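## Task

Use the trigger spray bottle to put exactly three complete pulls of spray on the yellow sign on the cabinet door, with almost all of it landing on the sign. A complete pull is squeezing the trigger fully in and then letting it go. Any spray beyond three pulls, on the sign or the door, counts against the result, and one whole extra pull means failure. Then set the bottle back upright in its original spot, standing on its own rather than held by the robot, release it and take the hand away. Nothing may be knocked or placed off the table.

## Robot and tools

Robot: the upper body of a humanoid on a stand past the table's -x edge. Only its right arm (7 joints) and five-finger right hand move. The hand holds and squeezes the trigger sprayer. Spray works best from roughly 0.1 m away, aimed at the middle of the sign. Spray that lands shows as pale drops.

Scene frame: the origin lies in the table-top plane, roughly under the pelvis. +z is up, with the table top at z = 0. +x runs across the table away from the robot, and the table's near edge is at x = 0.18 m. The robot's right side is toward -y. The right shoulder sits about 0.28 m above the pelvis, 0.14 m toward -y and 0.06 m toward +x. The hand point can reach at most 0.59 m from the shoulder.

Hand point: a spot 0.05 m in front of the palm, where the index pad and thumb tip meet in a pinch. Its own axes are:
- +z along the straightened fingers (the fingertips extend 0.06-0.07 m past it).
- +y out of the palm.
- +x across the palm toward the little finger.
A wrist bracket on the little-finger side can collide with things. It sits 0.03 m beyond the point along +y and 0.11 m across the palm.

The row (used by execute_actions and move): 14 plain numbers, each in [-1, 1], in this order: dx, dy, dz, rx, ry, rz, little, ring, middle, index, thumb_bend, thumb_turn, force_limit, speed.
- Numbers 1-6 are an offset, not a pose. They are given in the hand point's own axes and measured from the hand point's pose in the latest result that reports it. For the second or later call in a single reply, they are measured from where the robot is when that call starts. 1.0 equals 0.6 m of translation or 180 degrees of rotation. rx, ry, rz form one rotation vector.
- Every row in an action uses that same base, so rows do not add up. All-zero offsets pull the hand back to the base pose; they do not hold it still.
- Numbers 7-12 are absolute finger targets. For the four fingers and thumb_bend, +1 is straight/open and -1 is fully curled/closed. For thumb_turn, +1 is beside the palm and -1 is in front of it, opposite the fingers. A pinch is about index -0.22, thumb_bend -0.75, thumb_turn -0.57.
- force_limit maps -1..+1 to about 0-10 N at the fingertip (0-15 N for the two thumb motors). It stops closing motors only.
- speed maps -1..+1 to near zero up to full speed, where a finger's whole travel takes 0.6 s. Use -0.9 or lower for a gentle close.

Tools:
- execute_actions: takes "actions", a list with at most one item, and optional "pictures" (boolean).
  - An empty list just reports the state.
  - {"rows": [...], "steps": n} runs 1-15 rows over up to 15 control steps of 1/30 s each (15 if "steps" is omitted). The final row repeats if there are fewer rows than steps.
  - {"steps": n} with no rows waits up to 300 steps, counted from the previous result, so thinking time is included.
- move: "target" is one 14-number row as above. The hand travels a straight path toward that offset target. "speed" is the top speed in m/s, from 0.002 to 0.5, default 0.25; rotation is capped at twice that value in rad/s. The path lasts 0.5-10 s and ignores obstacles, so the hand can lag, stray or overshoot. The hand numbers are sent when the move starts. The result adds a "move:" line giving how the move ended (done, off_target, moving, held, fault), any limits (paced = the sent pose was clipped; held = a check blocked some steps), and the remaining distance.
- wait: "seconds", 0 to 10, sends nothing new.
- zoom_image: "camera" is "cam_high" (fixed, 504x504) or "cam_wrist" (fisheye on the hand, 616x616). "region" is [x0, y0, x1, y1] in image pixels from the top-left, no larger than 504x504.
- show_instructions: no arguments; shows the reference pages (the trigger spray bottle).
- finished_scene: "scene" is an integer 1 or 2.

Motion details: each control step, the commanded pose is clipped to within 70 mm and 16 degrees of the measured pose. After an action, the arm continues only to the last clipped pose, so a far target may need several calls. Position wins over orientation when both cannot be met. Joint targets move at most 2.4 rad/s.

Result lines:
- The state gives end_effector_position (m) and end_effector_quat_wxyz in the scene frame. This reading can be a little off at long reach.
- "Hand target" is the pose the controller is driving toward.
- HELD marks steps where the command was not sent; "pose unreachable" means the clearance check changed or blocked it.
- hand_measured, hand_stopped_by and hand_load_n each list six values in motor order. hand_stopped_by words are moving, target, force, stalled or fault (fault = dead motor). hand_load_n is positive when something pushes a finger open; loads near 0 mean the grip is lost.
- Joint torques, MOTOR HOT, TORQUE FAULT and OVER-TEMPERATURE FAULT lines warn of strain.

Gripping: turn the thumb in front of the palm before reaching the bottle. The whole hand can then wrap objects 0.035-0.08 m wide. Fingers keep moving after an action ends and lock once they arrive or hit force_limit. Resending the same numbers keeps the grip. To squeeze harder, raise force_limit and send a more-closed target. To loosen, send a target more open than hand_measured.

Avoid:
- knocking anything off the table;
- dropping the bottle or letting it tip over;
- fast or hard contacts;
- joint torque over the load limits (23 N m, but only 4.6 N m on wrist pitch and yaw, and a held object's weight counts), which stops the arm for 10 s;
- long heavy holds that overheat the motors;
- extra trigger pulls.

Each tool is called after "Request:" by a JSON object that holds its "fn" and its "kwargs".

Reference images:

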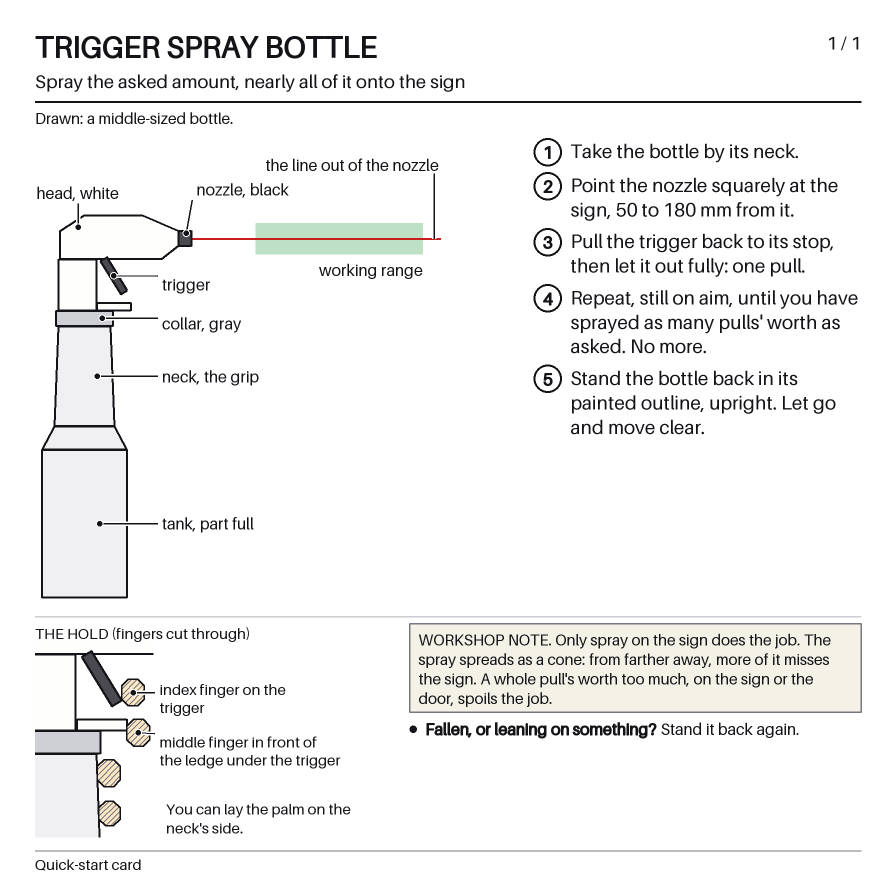

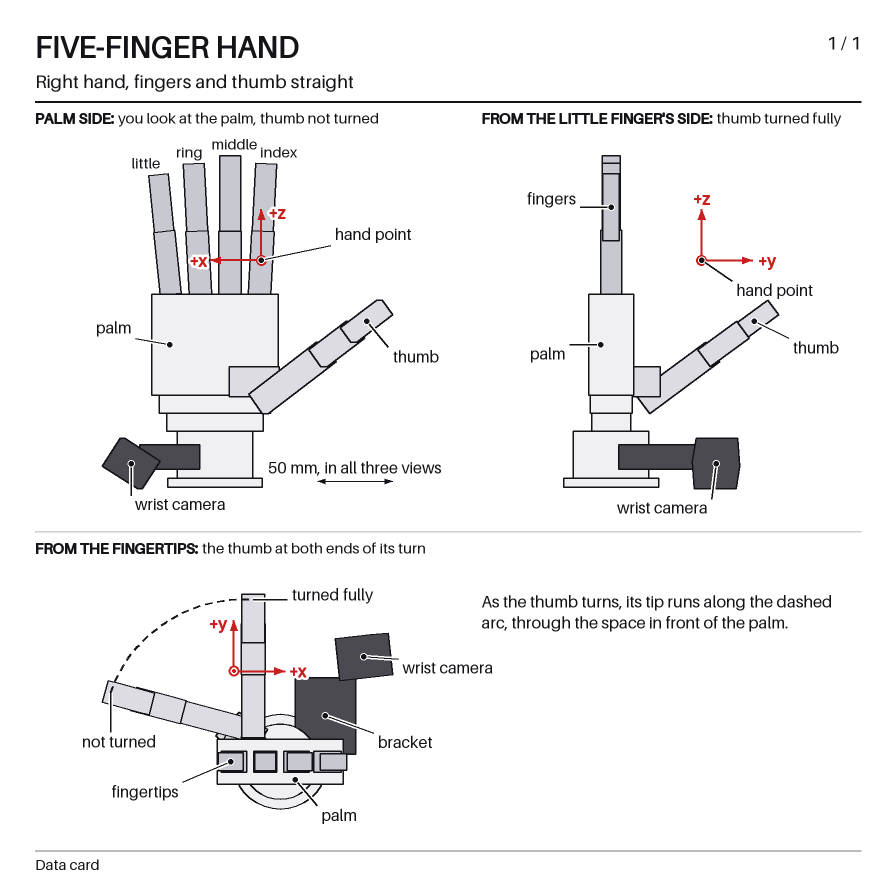

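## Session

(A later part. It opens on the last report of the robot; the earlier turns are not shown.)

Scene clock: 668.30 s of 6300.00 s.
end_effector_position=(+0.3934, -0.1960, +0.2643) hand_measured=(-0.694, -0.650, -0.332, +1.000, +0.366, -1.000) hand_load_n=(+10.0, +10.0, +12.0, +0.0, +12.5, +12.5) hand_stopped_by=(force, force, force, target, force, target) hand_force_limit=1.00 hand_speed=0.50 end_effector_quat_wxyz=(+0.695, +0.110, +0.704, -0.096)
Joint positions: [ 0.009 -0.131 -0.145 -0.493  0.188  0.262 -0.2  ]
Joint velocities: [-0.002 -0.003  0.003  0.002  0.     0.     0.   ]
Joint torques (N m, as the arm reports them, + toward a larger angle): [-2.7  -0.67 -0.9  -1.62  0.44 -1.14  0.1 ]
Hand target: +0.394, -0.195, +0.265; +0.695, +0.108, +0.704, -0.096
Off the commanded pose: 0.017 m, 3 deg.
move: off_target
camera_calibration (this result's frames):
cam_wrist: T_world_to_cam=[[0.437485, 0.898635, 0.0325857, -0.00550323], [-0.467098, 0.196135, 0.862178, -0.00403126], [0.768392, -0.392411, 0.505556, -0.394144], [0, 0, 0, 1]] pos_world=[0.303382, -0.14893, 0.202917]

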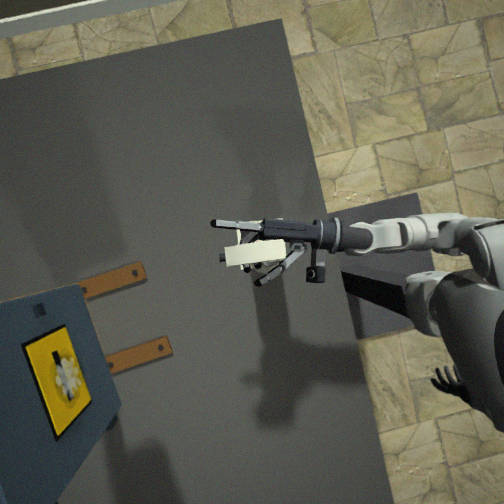

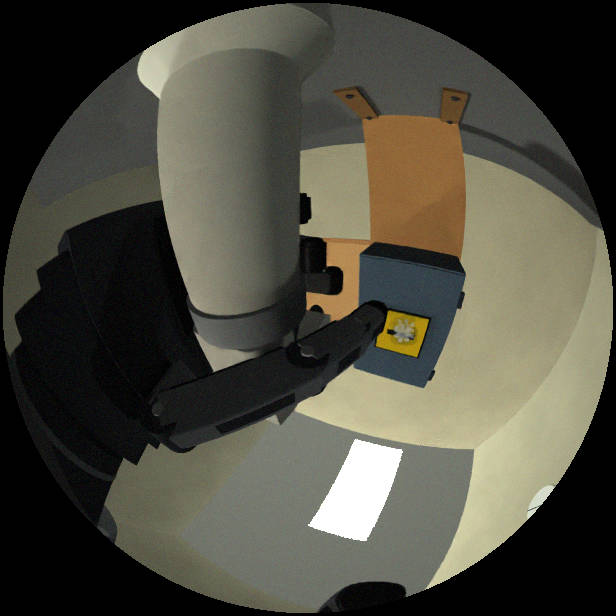

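Request:
{"fn": "move", "kwargs": {"target": [0.0395, -0.026, 0.0013, 0.0128, -0.0049, -0.0056, -1, -1, -1, 1, -1, -1, 1.0, 0.5], "speed": 0.06}}

Scene clock: 676.80 s of 6300.00 s.
end_effector_position=(+0.3901, -0.2098, +0.2406) hand_measured=(-0.694, -0.650, -0.332, +1.000, +0.366, -1.000) hand_load_n=(+10.0, +10.0, +12.0, +0.0, +12.5, +12.5) hand_stopped_by=(force, force, force, target, force, target) hand_force_limit=1.00 hand_speed=0.50 end_effector_quat_wxyz=(+0.697, +0.118, +0.698, -0.115)
Joint positions: [ 0.03  -0.122 -0.15  -0.316  0.164  0.057 -0.19 ]
Joint velocities: [-0.008 -0.002 -0.009 -0.005  0.005 -0.009  0.   ]
Joint torques (N m, as the arm reports them, + toward a larger angle): [-2.51 -0.83 -1.15 -1.42  0.46 -1.15  0.03]
Hand target: +0.390, -0.210, +0.240; +0.697, +0.117, +0.698, -0.116
Off the commanded pose: 0.001 m, 0 deg.
After step 90, 4.73 s passed at rest.
move: done
camera_calibration (this result's frames):
cam_wrist: T_world_to_cam=[[0.471086, 0.881817, 0.021821, -0.00493757], [-0.466842, 0.228256, 0.854376, 0.0261339], [0.748422, -0.412672, 0.519198, -0.384721], [0, 0, 0, 1]] pos_world=[0.30246, -0.160374, 0.177526]

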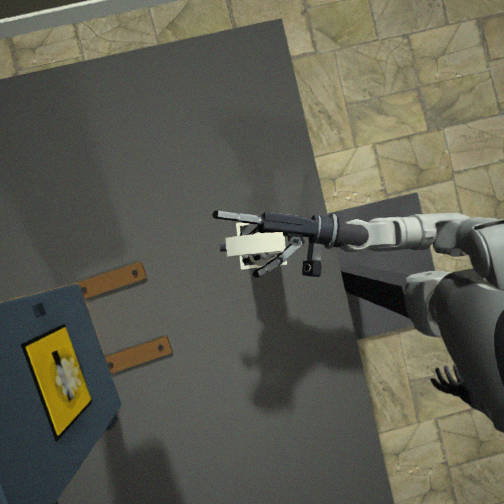

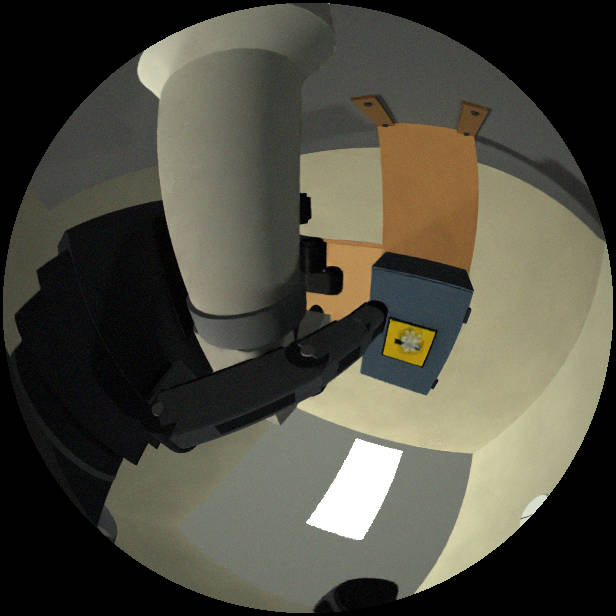

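Request:
{"fn": "zoom_image", "kwargs": {"camera": "cam_high", "region": [180, 170, 340, 330]}}

Region (180, 170, 340, 330) of cam_high's 504x504 image, scaled by 3.150, with more detail than that image has.

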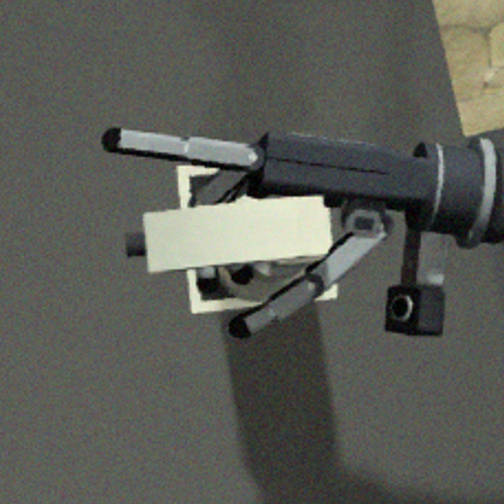

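Request:
{"fn": "move", "kwargs": {"target": [0.01, 0, -0.006, 0, 0, 0, -1, -1, -1, 1, -1, -1, 1.0, 0.5], "speed": 0.02}}

Scene clock: 690.93 s of 6300.00 s.
end_effector_position=(+0.3872, -0.2091, +0.2390) hand_measured=(-0.694, -0.650, -0.332, +1.000, +0.366, -1.000) hand_load_n=(+9.5, +10.0, +12.0, +0.0, +12.5, +13.5) hand_stopped_by=(force, force, force, target, force, target) hand_force_limit=1.00 hand_speed=0.50 end_effector_quat_wxyz=(+0.701, +0.118, +0.694, -0.115)
Joint positions: [ 0.042 -0.119 -0.142 -0.293  0.161  0.009 -0.19 ]
Joint velocities: [-0.002  0.002  0.    -0.002 -0.002 -0.003  0.   ]
Joint torques (N m, as the arm reports them, + toward a larger angle): [-1.4  -0.31 -0.79 -0.77  0.48 -0.7   0.03]
Hand target: +0.387, -0.208, +0.234; +0.697, +0.118, +0.698, -0.114
Off the commanded pose: 0.004 m, 1 deg.
After step 90, 10.43 s passed at rest.
move: off_target
camera_calibration (this result's frames):
cam_wrist: T_world_to_cam=[[0.471028, 0.881728, 0.0262389, -0.00521003], [-0.477014, 0.229579, 0.848382, 0.0316339], [0.742018, -0.412127, 0.528735, -0.381101], [0, 0, 0, 1]] pos_world=[0.300327, -0.159731, 0.1748]

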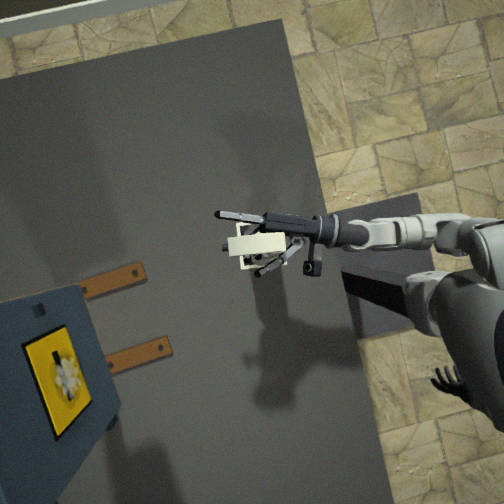

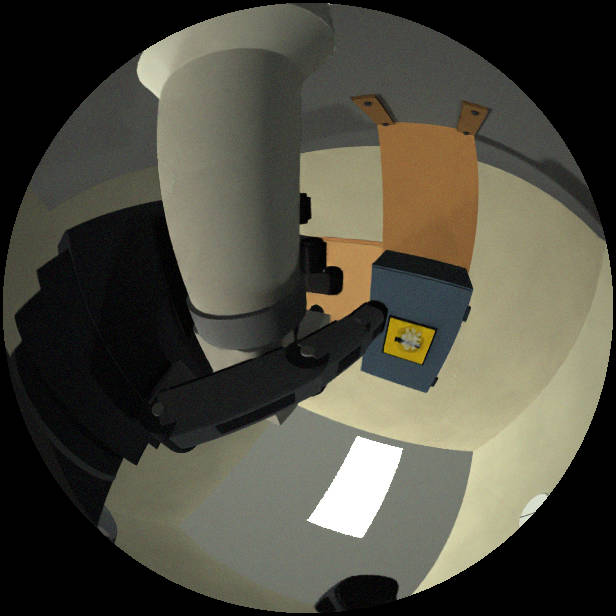

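Request:
{"fn": "execute_actions", "kwargs": {"actions": [{"rows": [[0, 0, 0, 0, 0, 0, 0.2, 0.2, 0.2, 1, 1, -1, 1.0, 0.0]], "steps": 15}], "pictures": false}}

Request:
{"fn": "wait", "kwargs": {"seconds": 0.8}}

Scene clock: 695.93 s of 6300.00 s.
end_effector_position=(+0.3871, -0.2093, +0.2391) hand_measured=(-0.034, +0.008, +0.200, +1.000, +0.776, -1.000) hand_load_n=(+0.0, +0.0, +0.0, +0.0, +0.0, +0.0) hand_stopped_by=(moving, moving, moving, target, moving, target) hand_force_limit=1.00 hand_speed=0.00 end_effector_quat_wxyz=(+0.701, +0.118, +0.694, -0.115)
Joint positions: [ 0.042 -0.12  -0.143 -0.293  0.161  0.008 -0.191]
Joint velocities: [ 0.    -0.002 -0.026 -0.002 -0.012  0.     0.   ]
Joint torques (N m, as the arm reports them, + toward a larger angle): [-1.7  -0.53 -0.98 -1.08  0.55 -0.72  0.02]
Hand target: +0.387, -0.209, +0.239; +0.701, +0.118, +0.694, -0.115
Off the commanded pose: 0.000 m, 0 deg.
Steps of this call (steps 1 to 90: nothing new was sent; then 1.50 s passed at rest; steps 91 to 105: all 15 steps of this action). Readings (end_effector_position | what the end effector reports):
91: (+0.3872, -0.2091, +0.2390) | hand_measured=(-0.694, -0.650, -0.332, +1.000, +0.366, -1.000) hand_load_n=(+9.5, +10.0, +12.0, +0.0, +12.5, +13.5) hand_stopped_by=(moving, moving, moving, target, moving, target) hand_force_limit=1.00 hand_speed=0.00
92: (+0.3872, -0.2091, +0.2390) | hand_measured=(-0.694, -0.650, -0.332, +1.000, +0.366, -1.000) hand_load_n=(+9.5, +10.0, +12.0, +0.0, +12.5, +13.0) hand_stopped_by=(moving, moving, moving, target, moving, target) hand_force_limit=1.00 hand_speed=0.00
94: (+0.3871, -0.2092, +0.2392) | hand_measured=(-0.646, -0.602, -0.284, +1.000, +0.392, -1.000) hand_load_n=(+0.0, +0.0, +3.0, +0.0, +4.5, +4.0) hand_stopped_by=(moving, moving, moving, target, moving, target) hand_force_limit=1.00 hand_speed=0.00
98: (+0.3871, -0.2092, +0.2392) | hand_measured=(-0.424, -0.380, -0.064, +1.000, +0.530, -1.000) hand_load_n=(+0.0, +0.0, +0.0, +0.0, +0.0, +0.0) hand_stopped_by=(moving, moving, moving, target, moving, target) hand_force_limit=1.00 hand_speed=0.00
105: the state above

Scene clock: 696.73 s of 6300.00 s.
end_effector_position=(+0.3871, -0.2093, +0.2391) hand_measured=(+0.200, +0.200, +0.200, +1.000, +1.000, -1.000) hand_load_n=(+0.0, +0.0, +0.0, +0.0, +0.0, +0.0) hand_stopped_by=(target, target, target, target, target, target) hand_force_limit=1.00 hand_speed=0.00 end_effector_quat_wxyz=(+0.701, +0.118, +0.694, -0.115)
Joint positions: [ 0.042 -0.12  -0.143 -0.293  0.161  0.008 -0.191]
Joint velocities: [ 0.005  0.003 -0.011  0.008 -0.005  0.     0.   ]
Joint torques (N m, as the arm reports them, + toward a larger angle): [-1.72 -0.61 -1.04 -1.06  0.54 -0.73  0.  ]
Hand target: +0.387, -0.209, +0.239; +0.701, +0.118, +0.694, -0.115
Off the commanded pose: 0.000 m, 0 deg.
Steps of this call (steps 1 to 24: nothing new was sent). Readings (end_effector_position | what the end effector reports):
1: (+0.3871, -0.2093, +0.2391) | hand_measured=(+0.020, +0.064, +0.200, +1.000, +0.810, -1.000) hand_load_n=(+0.0, +0.0, +0.0, +0.0, +0.0, +0.0) hand_stopped_by=(moving, moving, target, target, moving, target) hand_force_limit=1.00 hand_speed=0.00
2: (+0.3871, -0.2093, +0.2391) | hand_measured=(+0.076, +0.120, +0.200, +1.000, +0.846, -1.000) hand_load_n=(+0.0, +0.0, +0.0, +0.0, +0.0, +0.0) hand_stopped_by=(moving, moving, target, target, moving, target) hand_force_limit=1.00 hand_speed=0.00
4: (+0.3871, -0.2093, +0.2391) | hand_measured=(+0.188, +0.198, +0.200, +1.000, +0.916, -1.000) hand_load_n=(+0.0, +0.0, +0.0, +0.0, +0.0, +0.0) hand_stopped_by=(moving, moving, target, target, moving, target) hand_force_limit=1.00 hand_speed=0.00
8: (+0.3871, -0.2093, +0.2391) | hand_measured=(+0.200, +0.200, +0.200, +1.000, +1.000, -1.000) hand_load_n=(+0.0, +0.0, +0.0, +0.0, +0.0, +0.0) hand_stopped_by=(target, target, target, target, moving, target) hand_force_limit=1.00 hand_speed=0.00
24: the state above
camera_calibration (this result's frames):
cam_wrist: T_world_to_cam=[[0.471317, 0.881593, 0.0255836, -0.00503195], [-0.477427, 0.230637, 0.847862, 0.0319755], [0.741569, -0.411826, 0.529599, -0.381189], [0, 0, 0, 1]] pos_world=[0.300316, -0.159922, 0.174895]

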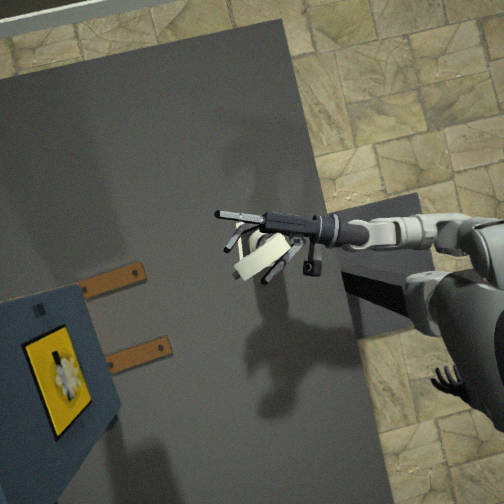

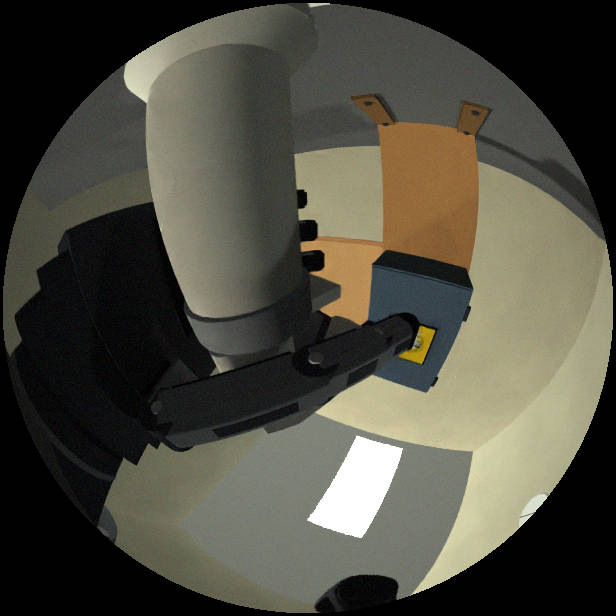

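Request:
{"fn": "execute_actions", "kwargs": {"actions": []}}

Scene clock: 721.73 s of 6300.00 s.
end_effector_position=(+0.3871, -0.2093, +0.2391) hand_measured=(+0.200, +0.200, +0.200, +1.000, +1.000, -1.000) hand_load_n=(+0.0, +0.0, +0.0, +0.0, +0.0, +0.0) hand_stopped_by=(target, target, target, target, target, target) hand_force_limit=1.00 hand_speed=0.00 end_effector_quat_wxyz=(+0.701, +0.118, +0.694, -0.115)
Joint positions: [ 0.042 -0.12  -0.143 -0.293  0.161  0.008 -0.191]
Joint velocities: [ 0.002 -0.003  0.014  0.006 -0.008  0.     0.   ]
Joint torques (N m, as the arm reports them, + toward a larger angle): [-1.75 -0.67 -1.   -0.99  0.49 -0.74  0.01]
Hand target: +0.387, -0.209, +0.239; +0.701, +0.118, +0.694, -0.115
Off the commanded pose: 0.000 m, 0 deg.
Steps of this call (steps 1 to 90: nothing new was sent; then 22.00 s passed at rest). Readings (end_effector_position | what the end effector reports):
1: (+0.3871, -0.2093, +0.2391) | hand_measured=(+0.200, +0.200, +0.200, +1.000, +1.000, -1.000) hand_load_n=(+0.0, +0.0, +0.0, +0.0, +0.0, +0.0) hand_stopped_by=(target, target, target, target, target, target) hand_force_limit=1.00 hand_speed=0.00
2: (+0.3871, -0.2093, +0.2391) | hand_measured=(+0.200, +0.200, +0.200, +1.000, +1.000, -1.000) hand_load_n=(+0.0, +0.0, +0.0, +0.0, +0.0, +0.0) hand_stopped_by=(target, target, target, target, target, target) hand_force_limit=1.00 hand_speed=0.00
4: (+0.3871, -0.2093, +0.2391) | hand_measured=(+0.200, +0.200, +0.200, +1.000, +1.000, -1.000) hand_load_n=(+0.0, +0.0, +0.0, +0.0, +0.0, +0.0) hand_stopped_by=(target, target, target, target, target, target) hand_force_limit=1.00 hand_speed=0.00
8: (+0.3871, -0.2093, +0.2391) | hand_measured=(+0.200, +0.200, +0.200, +1.000, +1.000, -1.000) hand_load_n=(+0.0, +0.0, +0.0, +0.0, +0.0, +0.0) hand_stopped_by=(target, target, target, target, target, target) hand_force_limit=1.00 hand_speed=0.00
90: the state above
camera_calibration (this result's frames):
cam_wrist: T_world_to_cam=[[0.471317, 0.881593, 0.0255836, -0.00503195], [-0.477426, 0.230637, 0.847862, 0.0319754], [0.741569, -0.411827, 0.529599, -0.381189], [0, 0, 0, 1]] pos_world=[0.300316, -0.159922, 0.174895]

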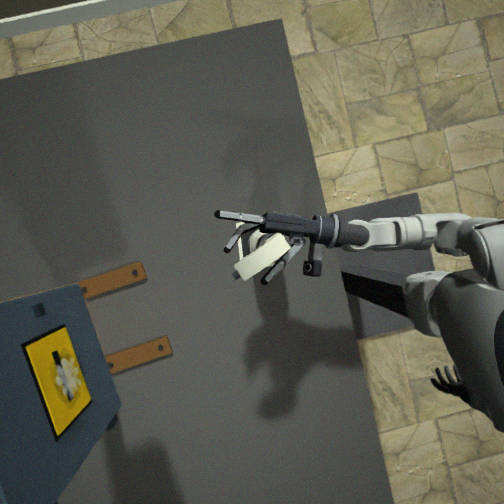

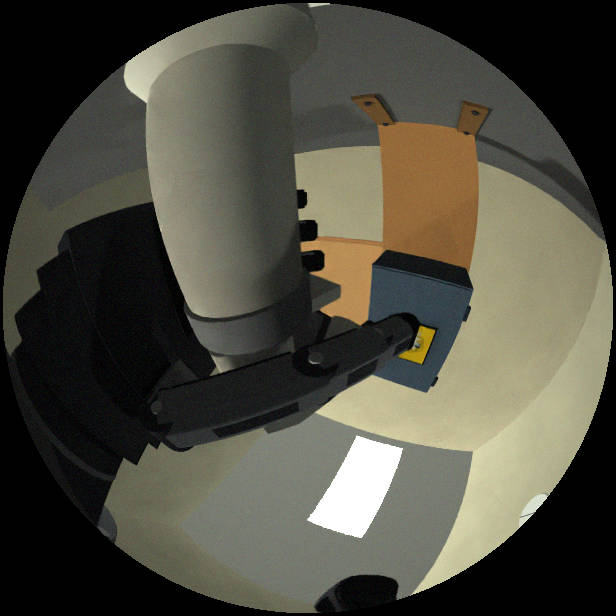

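Request:
{"fn": "zoom_image", "kwargs": {"camera": "cam_high", "region": [180, 170, 340, 330]}}

Region (180, 170, 340, 330) of cam_high's 504x504 image, scaled by 3.150, with more detail than that image has.

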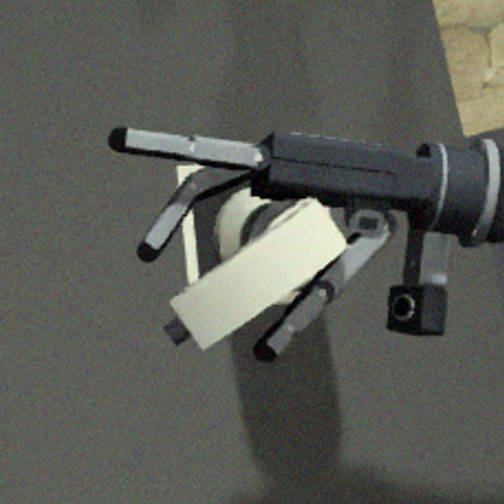

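Request:
{"fn": "move", "kwargs": {"target": [0, -0.03, -0.03, 0, 0, 0, 1, 1, 1, 1, 1, -1, 1, 0], "speed": 0.04}}

Scene clock: 744.77 s of 6300.00 s.
end_effector_position=(+0.3647, -0.2186, +0.2361) hand_measured=(+1.000, +1.000, +1.000, +1.000, +1.000, -1.000) hand_load_n=(+0.0, +0.0, +0.0, +0.0, +0.0, +0.0) hand_stopped_by=(target, target, target, target, target, target) hand_force_limit=1.00 hand_speed=0.00 end_effector_quat_wxyz=(+0.699, +0.118, +0.696, -0.114)
Joint positions: [ 0.149 -0.124 -0.173 -0.336  0.199 -0.038 -0.14 ]
Joint velocities: [ 0.015  0.003  0.002 -0.002 -0.006  0.     0.004]
Joint torques (N m, as the arm reports them, + toward a larger angle): [-0.98 -0.79 -1.33 -1.19  0.64 -0.84  0.12]
Hand target: +0.364, -0.219, +0.238; +0.701, +0.119, +0.695, -0.113
Off the commanded pose: 0.003 m, 0 deg.
After step 90, 19.10 s passed at rest.
move: done
camera_calibration (this result's frames):
cam_wrist: T_world_to_cam=[[0.469982, 0.882286, 0.0262344, 0.014346], [-0.47267, 0.226462, 0.851644, 0.0224383], [0.745452, -0.412658, 0.523463, -0.366963], [0, 0, 0, 1]] pos_world=[0.277417, -0.169169, 0.172606]

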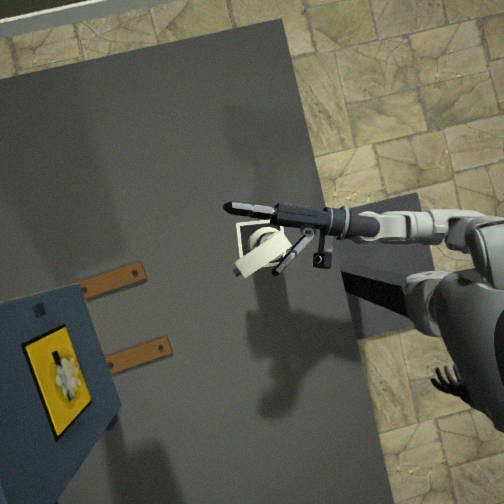

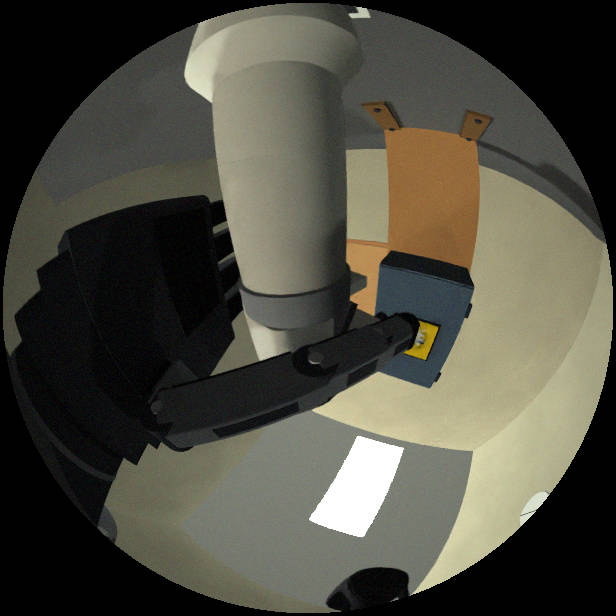

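Request:
{"fn": "zoom_image", "kwargs": {"camera": "cam_high", "region": [180, 170, 340, 330]}}

Region (180, 170, 340, 330) of cam_high's 504x504 image, scaled by 3.150, with more detail than that image has.

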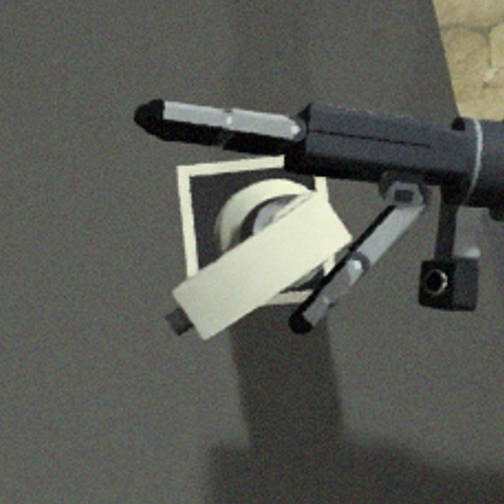

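Request:
{"fn": "move", "kwargs": {"target": [0, -0.08, -0.09, 0, 0, 0, 1, 1, 1, 1, 1, -1, 1, 0], "speed": 0.08}}

Scene clock: 752.97 s of 6300.00 s.
end_effector_position=(+0.2986, -0.2430, +0.2320) hand_measured=(+1.000, +1.000, +1.000, +1.000, +1.000, -1.000) hand_load_n=(+0.0, +0.0, +0.0, +0.0, +0.0, +0.0) hand_stopped_by=(target, target, target, target, target, target) hand_force_limit=1.00 hand_speed=0.00 end_effector_quat_wxyz=(+0.697, +0.121, +0.699, -0.107)
Joint positions: [ 0.44  -0.125 -0.264 -0.369  0.341 -0.241  0.034]
Joint velocities: [-0.008 -0.014 -0.014  0.015 -0.015  0.     0.003]
Joint torques (N m, as the arm reports them, + toward a larger angle): [ 0.71 -0.77 -1.73 -0.8   0.76 -0.83  0.15]
Hand target: +0.298, -0.244, +0.232; +0.697, +0.122, +0.698, -0.106
Off the commanded pose: 0.005 m, 1 deg.
After step 90, 3.97 s passed at rest.
move: off_target
camera_calibration (this result's frames):
cam_wrist: T_world_to_cam=[[0.465761, 0.884177, 0.0360102, 0.0665316], [-0.469644, 0.212497, 0.856901, -0.00528328], [0.750001, -0.416024, 0.514221, -0.325608], [0, 0, 0, 1]] pos_world=[0.210737, -0.193164, 0.169566]

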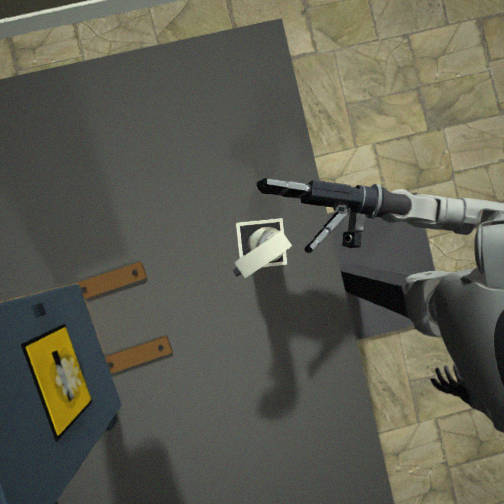

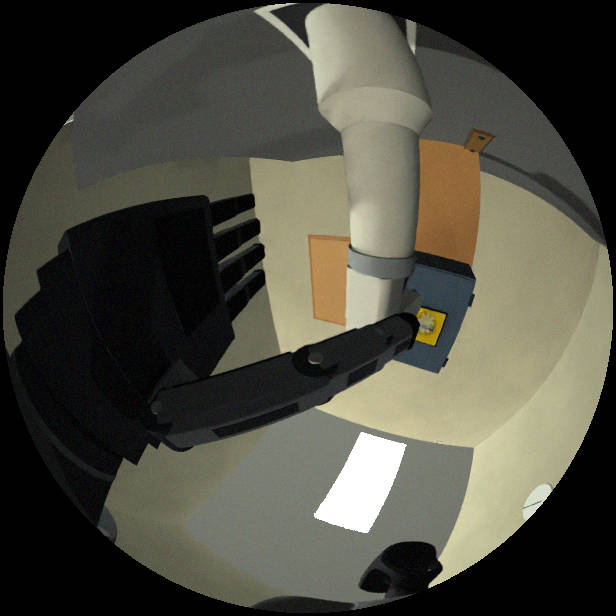

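Request:
{"fn": "move", "kwargs": {"target": [0, -0.1, 0, 0, 0, 0, 1, 1, 1, 1, 1, -1, 1, 0], "speed": 0.1}}

Scene clock: 756.60 s of 6300.00 s.
end_effector_position=(+0.2787, -0.2996, +0.2286) hand_measured=(+1.000, +1.000, +1.000, +1.000, +1.000, -1.000) hand_load_n=(+0.0, +0.0, +0.0, +0.0, +0.0, +0.0) hand_stopped_by=(target, target, target, target, target, target) hand_force_limit=1.00 hand_speed=0.00 end_effector_quat_wxyz=(+0.694, +0.121, +0.702, -0.107)
Joint positions: [ 0.442 -0.256 -0.443 -0.177  0.56  -0.304  0.23 ]
Joint velocities: [-0.005 -0.002  0.003  0.002 -0.006  0.     0.009]
Joint torques (N m, as the arm reports them, + toward a larger angle): [ 0.85 -1.47 -2.39 -0.56  0.85 -0.8   0.12]
Hand target: +0.279, -0.300, +0.230; +0.695, +0.122, +0.700, -0.106
Off the commanded pose: 0.002 m, 1 deg.
move: done
camera_calibration (this result's frames):
cam_wrist: T_world_to_cam=[[0.466407, 0.883915, 0.0340431, 0.126102], [-0.462306, 0.210768, 0.861307, -0.00321172], [0.754147, -0.417458, 0.506943, -0.332388], [0, 0, 0, 1]] pos_world=[0.19037, -0.249545, 0.166975]

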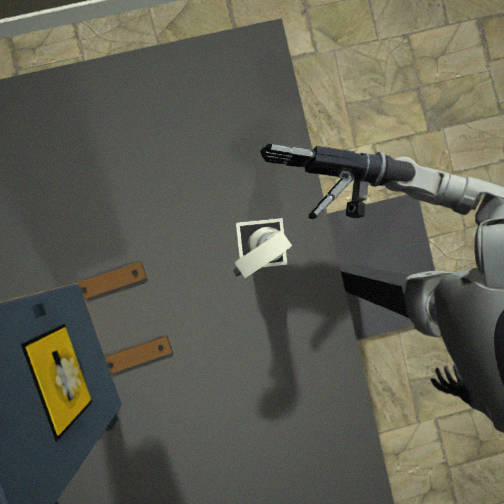

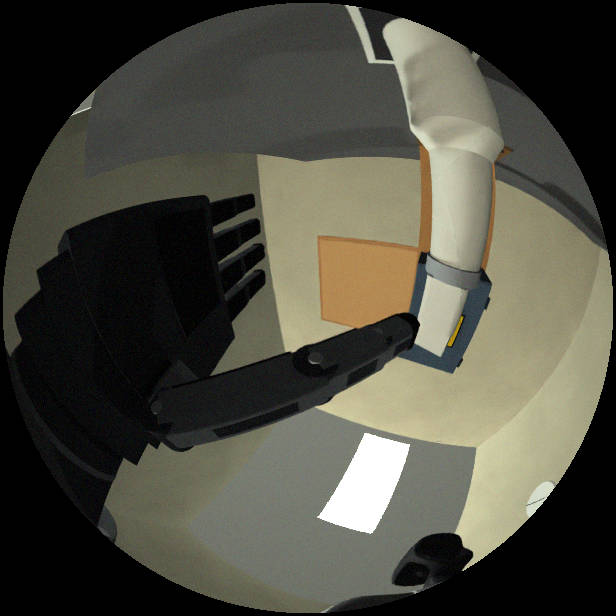

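The bottle is standing upright inside its outline and the hand is clear of it, so I'm ending scene 1.

Request:
{"fn": "finished_scene", "kwargs": {"scene": 1}}

The scene is finished: the task was done.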